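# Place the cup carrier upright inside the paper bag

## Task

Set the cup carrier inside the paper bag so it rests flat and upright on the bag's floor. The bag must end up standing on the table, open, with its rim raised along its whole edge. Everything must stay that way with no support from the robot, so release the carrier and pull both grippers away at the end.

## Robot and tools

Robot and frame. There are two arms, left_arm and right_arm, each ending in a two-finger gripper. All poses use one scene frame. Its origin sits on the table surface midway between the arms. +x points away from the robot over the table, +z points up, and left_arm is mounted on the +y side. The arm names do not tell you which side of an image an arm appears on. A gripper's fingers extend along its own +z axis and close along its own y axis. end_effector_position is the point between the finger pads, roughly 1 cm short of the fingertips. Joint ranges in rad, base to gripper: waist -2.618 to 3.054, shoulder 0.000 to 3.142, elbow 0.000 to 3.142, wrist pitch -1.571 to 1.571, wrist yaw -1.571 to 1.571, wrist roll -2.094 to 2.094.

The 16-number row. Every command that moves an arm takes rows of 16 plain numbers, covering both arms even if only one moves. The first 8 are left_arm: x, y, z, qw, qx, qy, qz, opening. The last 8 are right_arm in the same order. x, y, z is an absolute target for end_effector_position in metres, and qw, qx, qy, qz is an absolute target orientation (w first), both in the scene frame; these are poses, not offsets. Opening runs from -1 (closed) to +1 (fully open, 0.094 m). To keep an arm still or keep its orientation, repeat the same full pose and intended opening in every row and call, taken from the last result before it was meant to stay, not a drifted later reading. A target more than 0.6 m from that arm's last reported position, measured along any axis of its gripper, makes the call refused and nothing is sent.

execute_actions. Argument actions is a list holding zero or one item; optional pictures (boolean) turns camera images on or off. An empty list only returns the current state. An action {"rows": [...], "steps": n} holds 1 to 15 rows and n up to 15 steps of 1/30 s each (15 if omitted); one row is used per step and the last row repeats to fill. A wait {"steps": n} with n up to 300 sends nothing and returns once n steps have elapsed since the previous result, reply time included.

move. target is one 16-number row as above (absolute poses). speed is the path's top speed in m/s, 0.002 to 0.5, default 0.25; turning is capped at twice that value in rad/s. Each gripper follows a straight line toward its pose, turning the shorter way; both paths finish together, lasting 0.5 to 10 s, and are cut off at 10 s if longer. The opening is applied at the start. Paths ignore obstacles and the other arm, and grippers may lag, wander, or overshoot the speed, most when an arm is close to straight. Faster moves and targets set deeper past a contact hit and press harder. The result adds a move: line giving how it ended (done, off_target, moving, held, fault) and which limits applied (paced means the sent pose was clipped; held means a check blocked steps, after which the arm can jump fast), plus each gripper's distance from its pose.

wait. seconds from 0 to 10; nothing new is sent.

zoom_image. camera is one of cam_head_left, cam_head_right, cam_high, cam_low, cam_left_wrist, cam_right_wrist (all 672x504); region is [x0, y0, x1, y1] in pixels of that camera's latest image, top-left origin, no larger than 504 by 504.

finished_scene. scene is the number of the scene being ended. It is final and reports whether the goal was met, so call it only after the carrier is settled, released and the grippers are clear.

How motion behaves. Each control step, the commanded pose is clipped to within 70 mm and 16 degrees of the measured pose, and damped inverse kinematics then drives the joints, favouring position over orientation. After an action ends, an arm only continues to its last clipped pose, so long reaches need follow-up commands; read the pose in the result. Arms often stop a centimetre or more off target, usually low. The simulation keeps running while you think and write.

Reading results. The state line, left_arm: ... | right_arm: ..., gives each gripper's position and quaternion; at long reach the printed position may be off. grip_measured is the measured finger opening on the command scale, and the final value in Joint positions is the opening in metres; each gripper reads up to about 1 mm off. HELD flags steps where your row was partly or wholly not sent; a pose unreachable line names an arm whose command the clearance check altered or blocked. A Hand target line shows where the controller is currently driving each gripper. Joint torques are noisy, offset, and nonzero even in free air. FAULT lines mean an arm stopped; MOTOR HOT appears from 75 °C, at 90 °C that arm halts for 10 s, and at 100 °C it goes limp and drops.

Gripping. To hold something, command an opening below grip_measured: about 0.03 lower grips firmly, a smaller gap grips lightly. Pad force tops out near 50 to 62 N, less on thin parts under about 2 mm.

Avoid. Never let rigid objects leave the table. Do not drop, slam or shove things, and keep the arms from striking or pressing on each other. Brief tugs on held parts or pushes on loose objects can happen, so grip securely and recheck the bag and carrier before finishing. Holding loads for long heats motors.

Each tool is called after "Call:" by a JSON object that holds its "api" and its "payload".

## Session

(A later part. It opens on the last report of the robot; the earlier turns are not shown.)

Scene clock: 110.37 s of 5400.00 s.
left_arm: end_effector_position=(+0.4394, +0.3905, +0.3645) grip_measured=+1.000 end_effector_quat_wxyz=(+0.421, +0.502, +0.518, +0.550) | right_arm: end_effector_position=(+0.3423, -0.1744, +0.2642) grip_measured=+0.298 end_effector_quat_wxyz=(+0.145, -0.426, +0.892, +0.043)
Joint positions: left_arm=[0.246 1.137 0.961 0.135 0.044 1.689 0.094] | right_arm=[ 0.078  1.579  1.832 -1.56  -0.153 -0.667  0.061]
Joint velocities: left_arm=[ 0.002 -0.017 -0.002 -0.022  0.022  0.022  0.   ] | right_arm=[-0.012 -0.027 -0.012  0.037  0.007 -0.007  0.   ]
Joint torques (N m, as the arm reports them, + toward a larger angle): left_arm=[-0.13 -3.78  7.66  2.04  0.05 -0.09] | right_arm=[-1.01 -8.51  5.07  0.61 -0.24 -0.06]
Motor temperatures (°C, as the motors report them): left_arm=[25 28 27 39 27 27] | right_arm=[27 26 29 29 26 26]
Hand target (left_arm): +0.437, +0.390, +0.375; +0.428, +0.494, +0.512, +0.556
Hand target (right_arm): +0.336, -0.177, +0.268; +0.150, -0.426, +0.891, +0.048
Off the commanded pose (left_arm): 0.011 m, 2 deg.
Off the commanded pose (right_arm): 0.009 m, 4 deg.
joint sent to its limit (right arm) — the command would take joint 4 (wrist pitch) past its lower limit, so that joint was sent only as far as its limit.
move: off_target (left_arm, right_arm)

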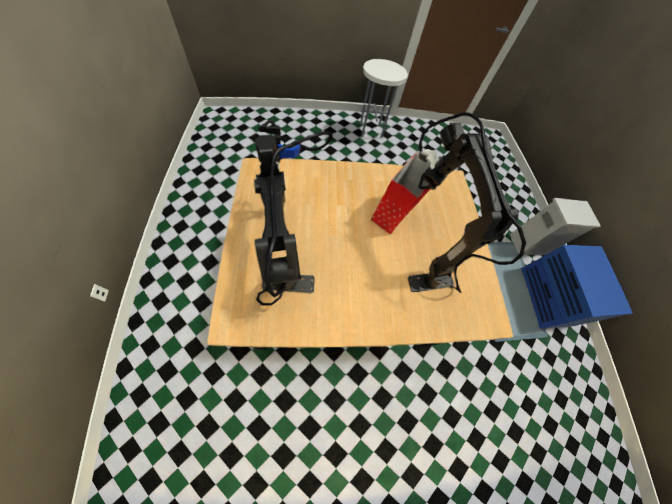

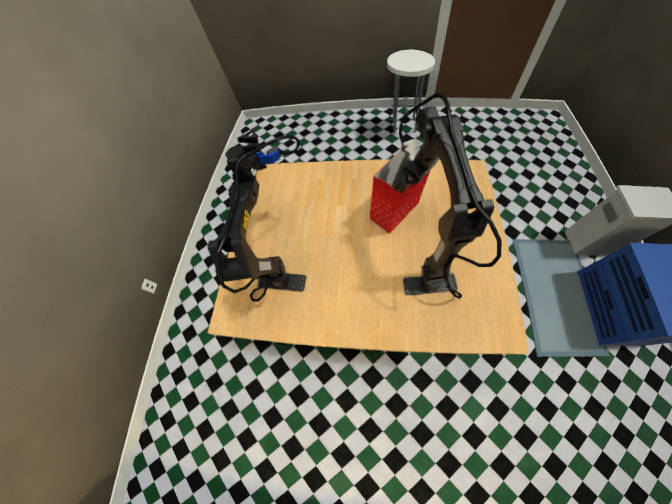

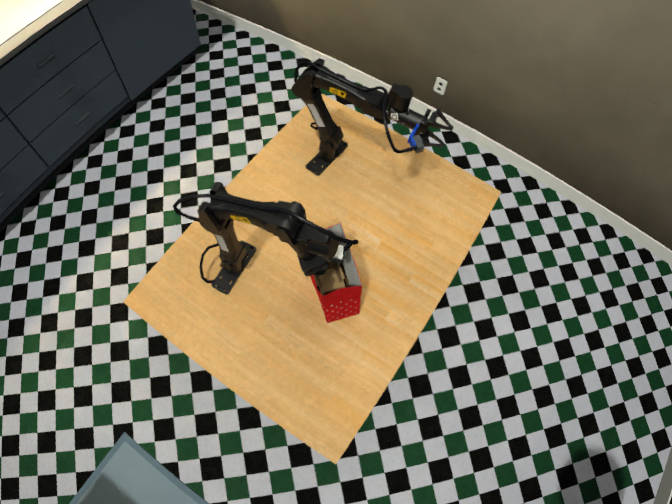

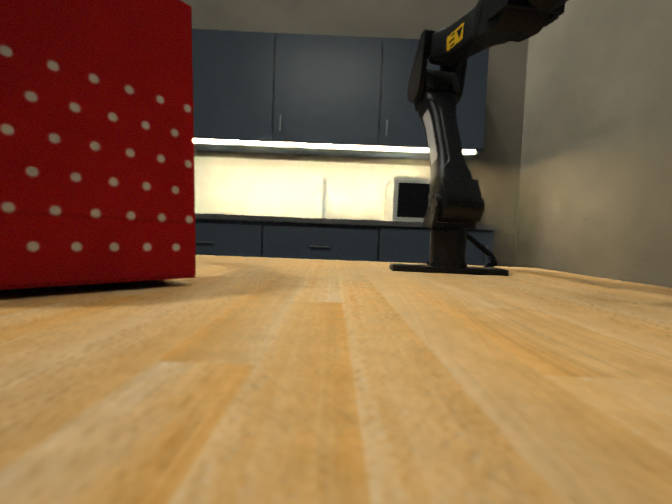

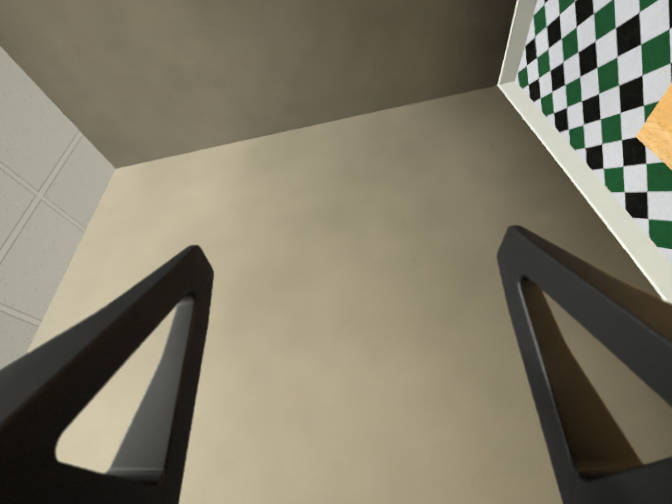

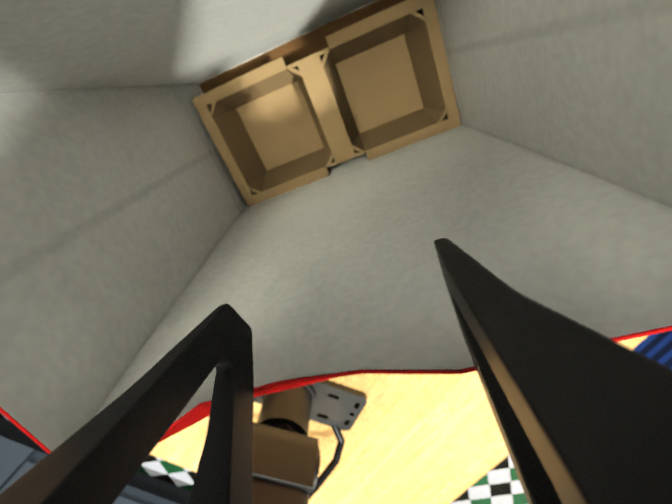

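Call:
{"api": "move", "payload": {"target": [0.437,0.39,0.375,0.428,0.494,0.512,0.556,1,0.368,-0.135,0.285,0.16,-0.43,0.885,0.07,0.3], "speed": 0.05}}

Call:
{"api": "move", "payload": {"target": [0.437,0.39,0.375,0.428,0.494,0.512,0.556,1,0.36,-0.145,0.33,0.27,-0.3,0.91,0.08,0.3]}}

Call:
{"api": "move", "payload": {"target": [0.437,0.39,0.375,0.428,0.494,0.512,0.556,1,0.342,-0.16,0.32,0.28,0.31,0.902,-0.098,0.3]}}

Scene clock: 128.87 s of 5400.00 s.
left_arm: end_effector_position=(+0.4394, +0.3905, +0.3645) grip_measured=+1.000 end_effector_quat_wxyz=(+0.421, +0.502, +0.518, +0.550) | right_arm: end_effector_position=(+0.3666, -0.1418, +0.2801) grip_measured=+0.298 end_effector_quat_wxyz=(+0.171, -0.426, +0.886, +0.059)
Joint positions: left_arm=[0.246 1.137 0.961 0.135 0.044 1.689 0.094] | right_arm=[ 0.146  1.683  1.995 -1.562 -0.175 -0.596  0.061]
Joint velocities: left_arm=[-0.007  0.007  0.002  0.007  0.007 -0.007  0.   ] | right_arm=[-0.002 -0.017  0.012  0.007  0.007 -0.037 -0.   ]
Joint torques (N m, as the arm reports them, + toward a larger angle): left_arm=[ 0.01 -3.83  7.79  2.04  0.03 -0.09] | right_arm=[ 1.01 -5.98  9.2   0.76 -0.25  0.01]
Motor temperatures (°C, as the motors report them): left_arm=[25 28 27 40 27 27] | right_arm=[27 27 28 28 26 26]
Hand target (left_arm): +0.437, +0.390, +0.375; +0.428, +0.494, +0.512, +0.556
Hand target (right_arm): +0.368, -0.135, +0.284; +0.176, -0.429, +0.884, +0.067
Off the commanded pose (left_arm): 0.011 m, 2 deg.
Off the commanded pose (right_arm): 0.008 m, 2 deg.
joint sent to its limit (right arm) — the command would take joint 4 (wrist pitch) past its lower limit, so that joint was sent only as far as its limit.
After step 90, 14.17 s passed at rest.
move: off_target (left_arm)

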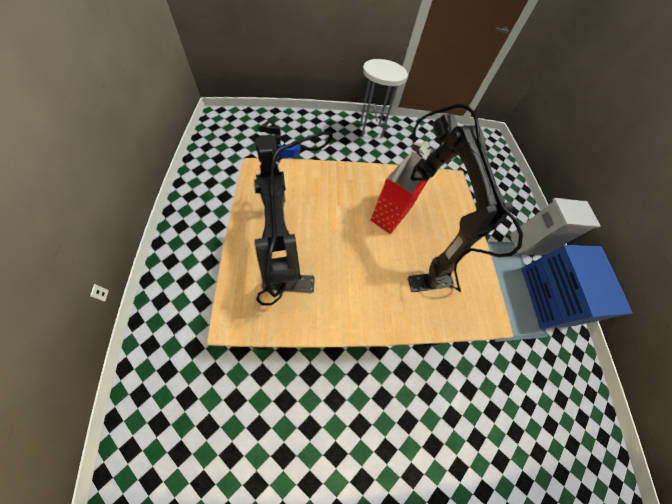

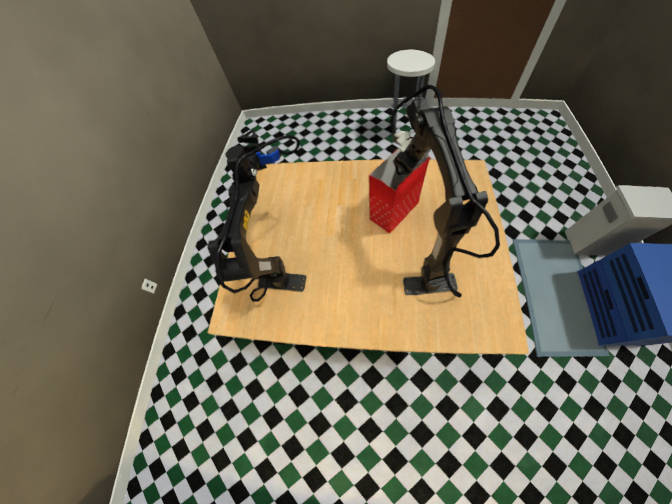

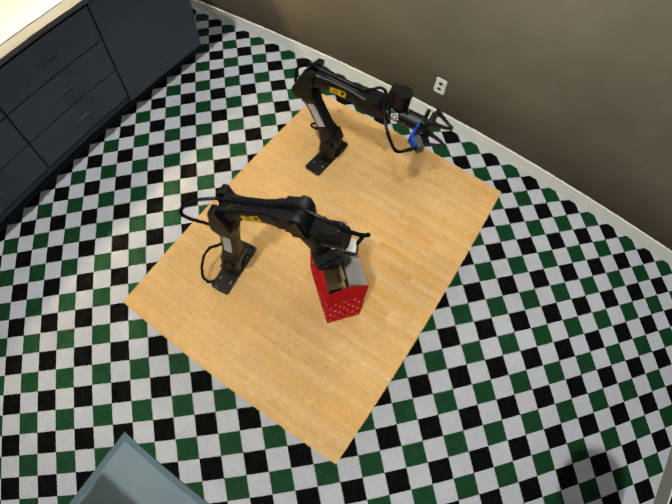

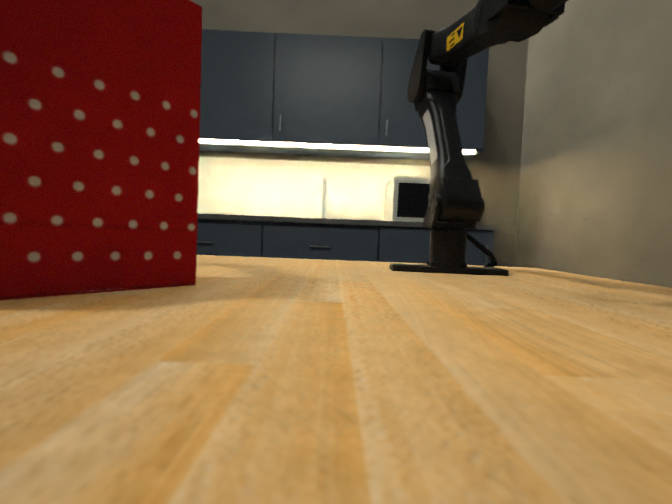

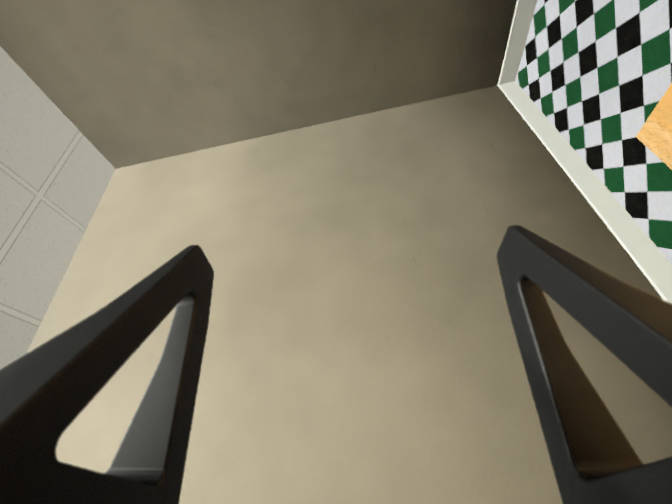

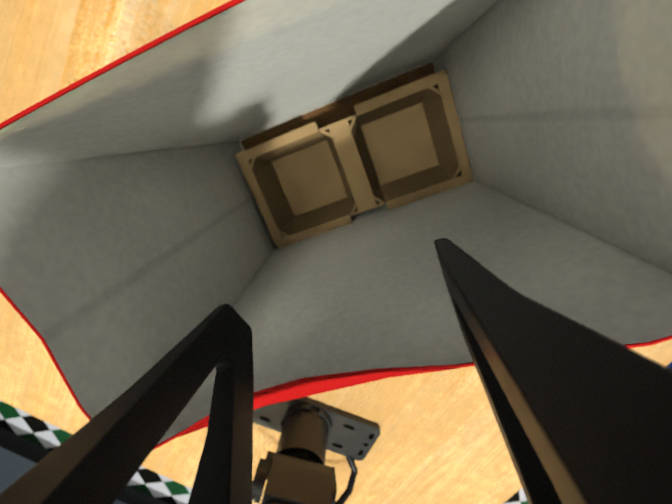

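Scene clock: 130.10 s of 5400.00 s.
left_arm: end_effector_position=(+0.4394, +0.3905, +0.3645) grip_measured=+1.000 end_effector_quat_wxyz=(+0.421, +0.502, +0.518, +0.550) | right_arm: end_effector_position=(+0.3610, -0.1423, +0.3231) grip_measured=+0.298 end_effector_quat_wxyz=(+0.254, -0.309, +0.913, +0.079)
Joint positions: left_arm=[0.246 1.137 0.961 0.135 0.044 1.689 0.094] | right_arm=[ 0.146  1.561  1.983 -1.483 -0.181 -0.335  0.061]
Joint velocities: left_arm=[ 0.002 -0.012 -0.032 -0.007 -0.022  0.022  0.   ] | right_arm=[ 0.002  0.022  0.007 -0.007 -0.066 -0.081  0.   ]
Joint torques (N m, as the arm reports them, + toward a larger angle): left_arm=[-0.08 -3.78  7.68  2.04  0.01 -0.09] | right_arm=[-0.9  -7.85  4.98  1.37 -0.16  0.08]
Motor temperatures (°C, as the motors report them): left_arm=[25 28 27 40 27 27] | right_arm=[27 27 28 28 26 26]
Hand target (left_arm): +0.437, +0.390, +0.375; +0.428, +0.494, +0.513, +0.556
Hand target (right_arm): +0.361, -0.145, +0.330; +0.270, -0.302, +0.911, +0.081
Off the commanded pose (left_arm): 0.011 m, 2 deg.
Off the commanded pose (right_arm): 0.007 m, 2 deg.
move: off_target (left_arm)

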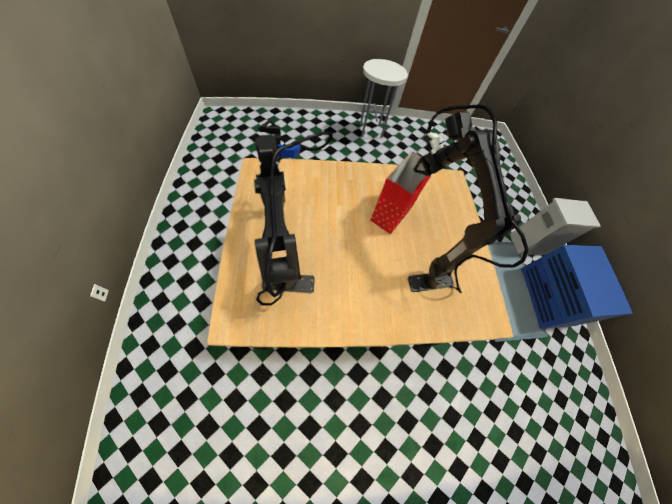

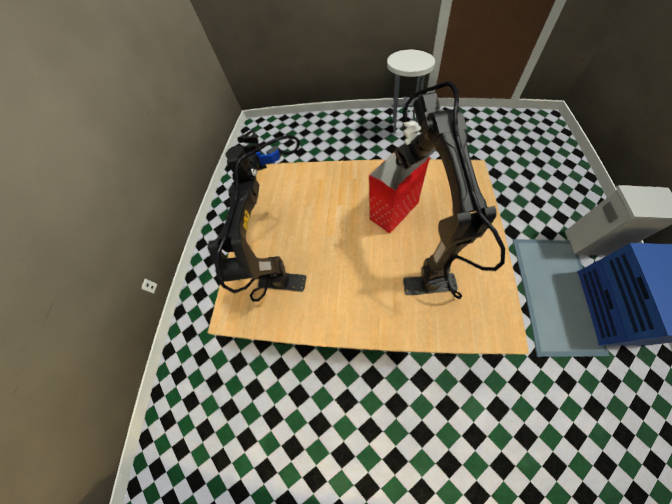

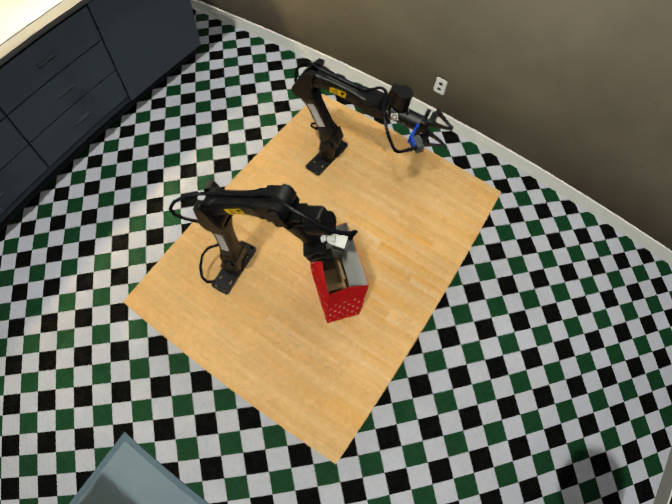

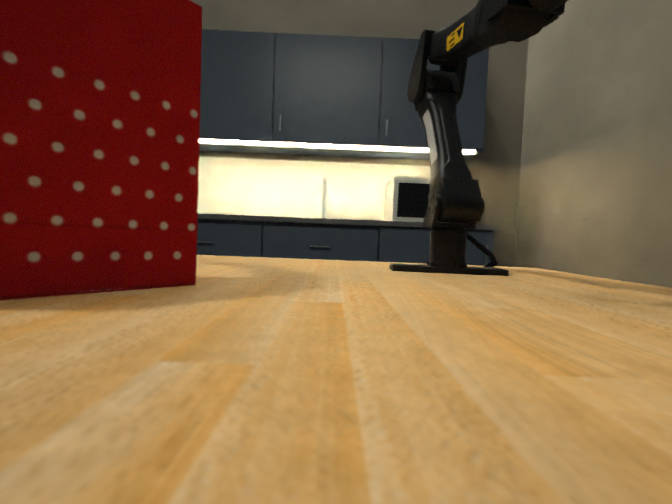

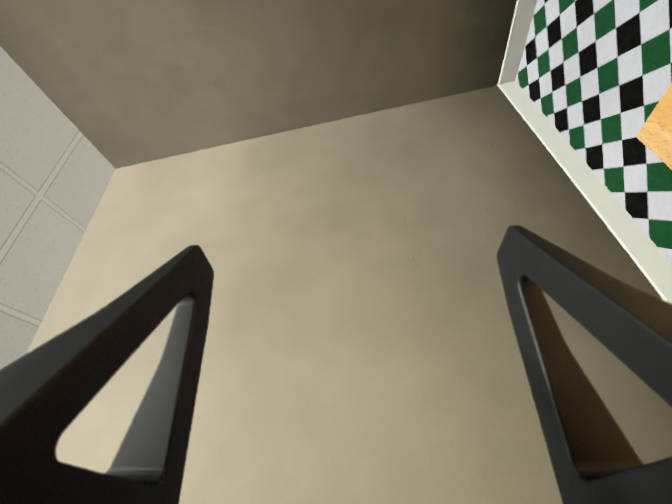

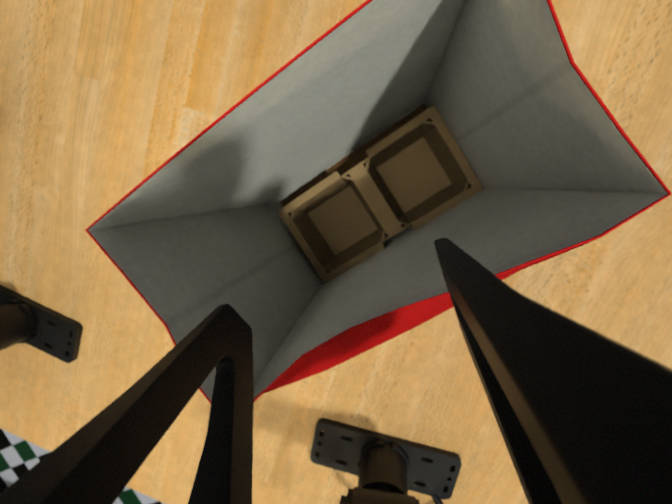

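Scene clock: 133.30 s of 5400.00 s.
left_arm: end_effector_position=(+0.4394, +0.3905, +0.3645) grip_measured=+1.000 end_effector_quat_wxyz=(+0.421, +0.502, +0.518, +0.550) | right_arm: end_effector_position=(+0.3465, -0.1564, +0.3186) grip_measured=+0.299 end_effector_quat_wxyz=(+0.329, +0.290, +0.898, -0.032)
Joint positions: left_arm=[0.246 1.137 0.961 0.135 0.044 1.69  0.094] | right_arm=[ 0.525  1.553  1.905 -1.55   0.576  1.164  0.061]
Joint velocities: left_arm=[ 0.007 -0.002 -0.002 -0.007 -0.037 -0.066  0.   ] | right_arm=[-0.012  0.002 -0.007  0.051  0.066 -0.007  0.   ]
Joint torques (N m, as the arm reports them, + toward a larger angle): left_arm=[ 0.02 -3.8   7.71  2.04  0.02 -0.08] | right_arm=[ 1.01 -6.39  4.92  0.68  0.6   0.03]
Motor temperatures (°C, as the motors report them): left_arm=[25 28 27 40 27 27] | right_arm=[27 27 28 28 26 26]
Hand target (left_arm): +0.437, +0.390, +0.375; +0.428, +0.494, +0.512, +0.556
Hand target (right_arm): +0.342, -0.160, +0.318; +0.333, +0.287, +0.897, -0.046
Off the commanded pose (left_arm): 0.011 m, 2 deg.
Off the commanded pose (right_arm): 0.006 m, 10 deg.
joint sent to its limit (right arm) — the command would take joint 4 (wrist pitch) past its lower limit, so that joint was sent only as far as its limit.
move: off_target (left_arm, right_arm)

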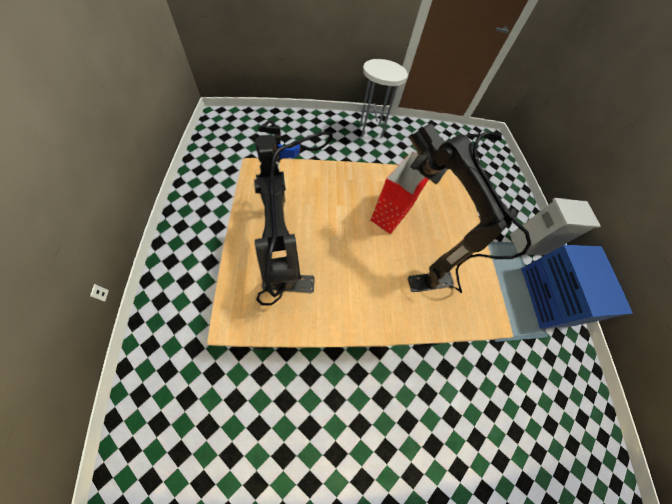

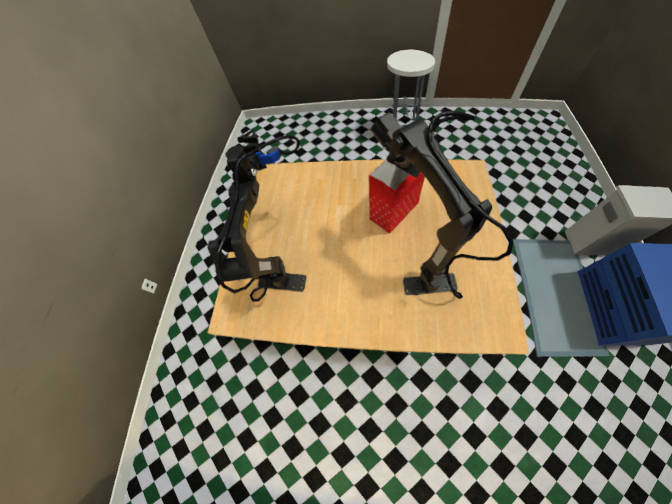

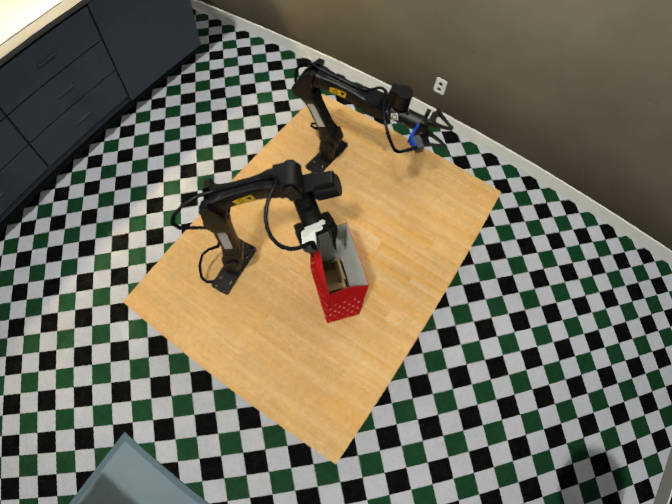

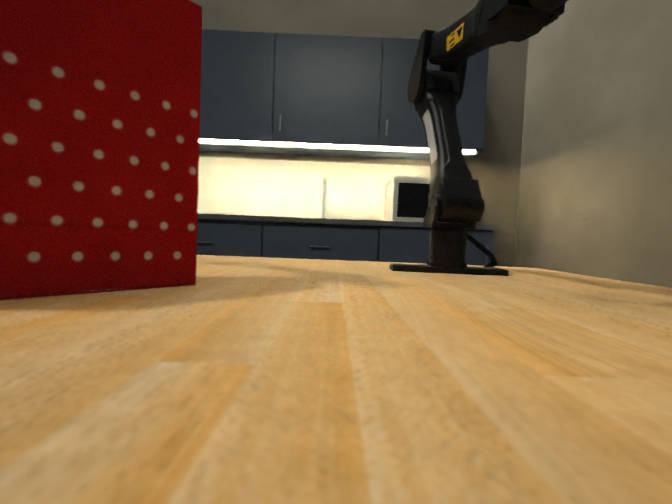

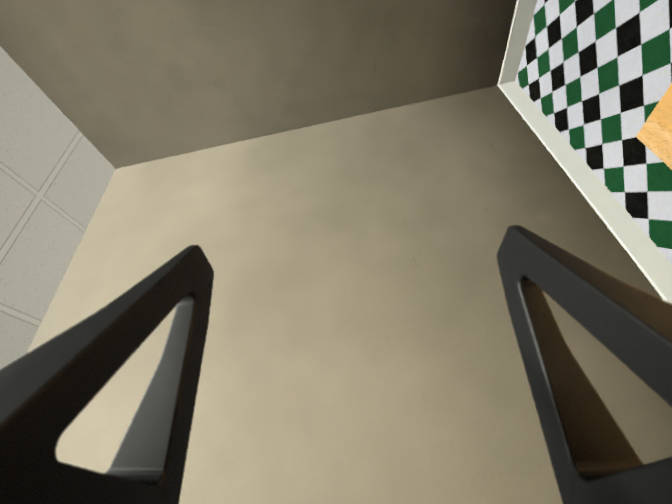

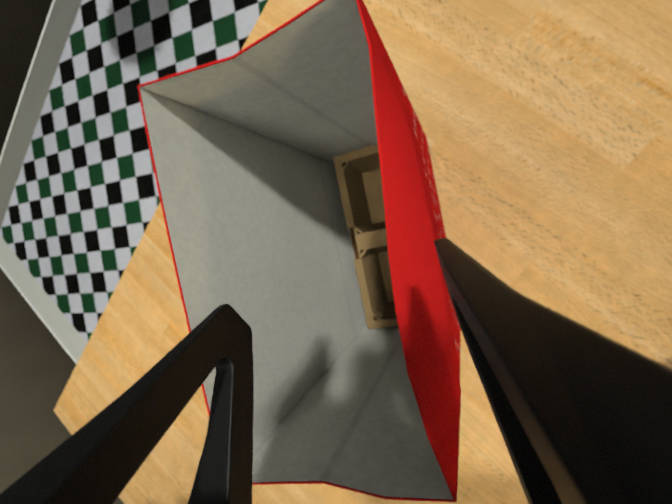

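Call:
{"api": "move", "payload": {"target": [0.437,0.39,0.375,0.428,0.494,0.512,0.556,1,0.335,-0.165,0.245,0.21,0.31,0.927,0.0,0.6], "speed": 0.08}}

Scene clock: 137.87 s of 5400.00 s.
left_arm: end_effector_position=(+0.4394, +0.3905, +0.3645) grip_measured=+1.000 end_effector_quat_wxyz=(+0.421, +0.502, +0.518, +0.550) | right_arm: end_effector_position=(+0.3346, -0.1607, +0.2398) grip_measured=+0.598 end_effector_quat_wxyz=(+0.199, +0.308, +0.930, -0.008)
Joint positions: left_arm=[0.246 1.137 0.961 0.135 0.044 1.69  0.094] | right_arm=[ 0.391  1.508  1.632 -1.429  0.304  1.115  0.075]
Joint velocities: left_arm=[ 0.002 -0.007 -0.012 -0.037 -0.037  0.007  0.   ] | right_arm=[ 0.002  0.012 -0.002  0.037 -0.081 -0.007  0.   ]
Joint torques (N m, as the arm reports them, + toward a larger angle): left_arm=[-0.15 -3.7   7.75  2.04  0.03 -0.12] | right_arm=[-1.03 -8.37  5.57  0.82  0.25 -0.04]
Motor temperatures (°C, as the motors report them): left_arm=[25 28 27 40 27 27] | right_arm=[27 27 28 28 26 26]
Hand target (left_arm): +0.437, +0.390, +0.375; +0.428, +0.494, +0.512, +0.556
Hand target (right_arm): +0.334, -0.166, +0.245; +0.209, +0.311, +0.927, +0.000
Off the commanded pose (left_arm): 0.011 m, 2 deg.
Off the commanded pose (right_arm): 0.007 m, 2 deg.
move: off_target (left_arm)

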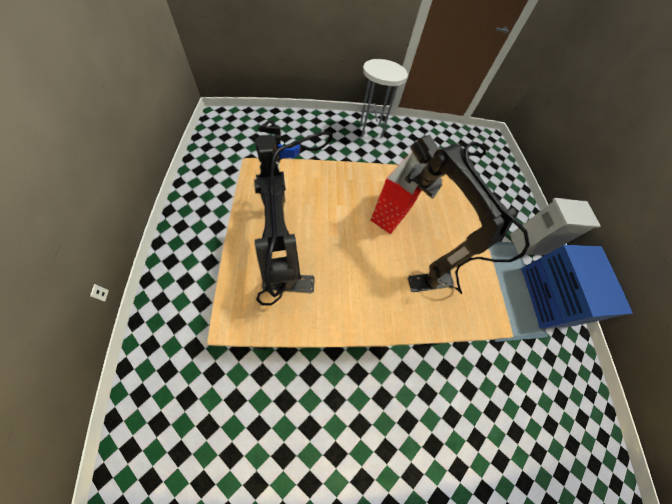

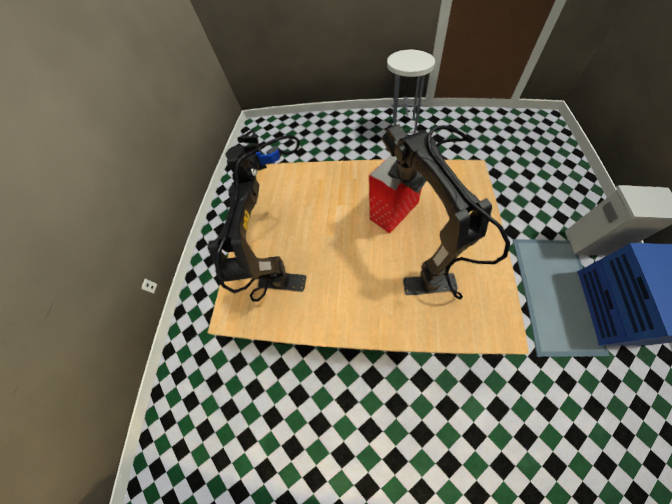

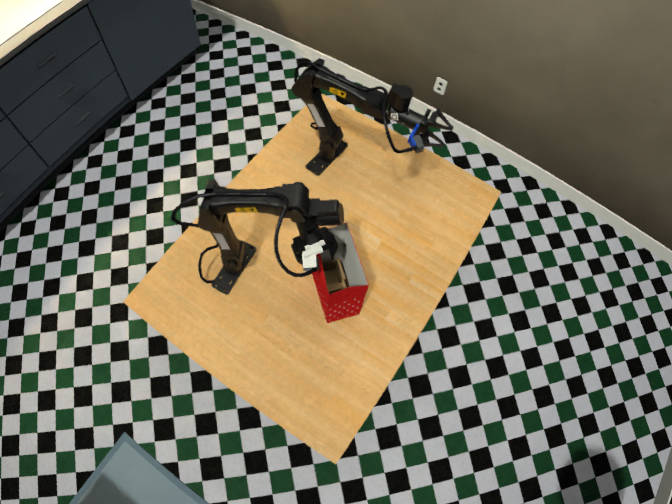

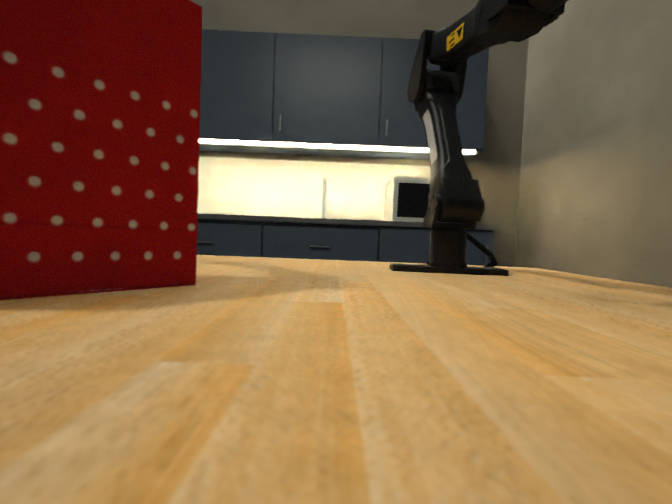

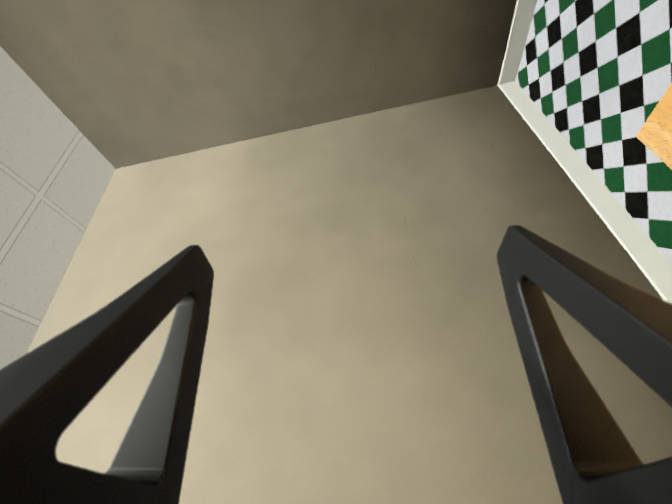

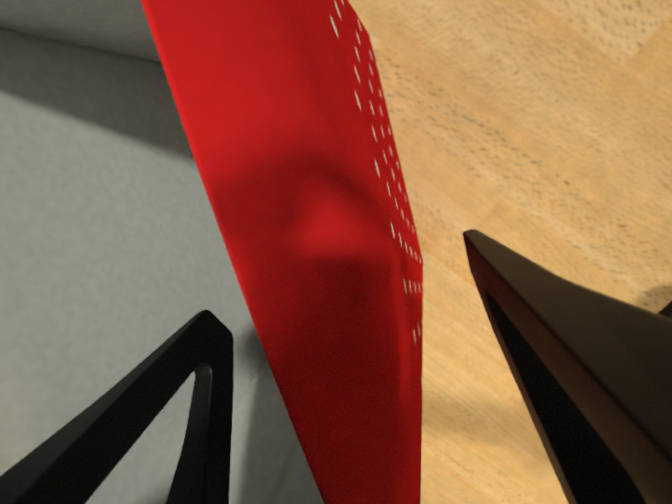

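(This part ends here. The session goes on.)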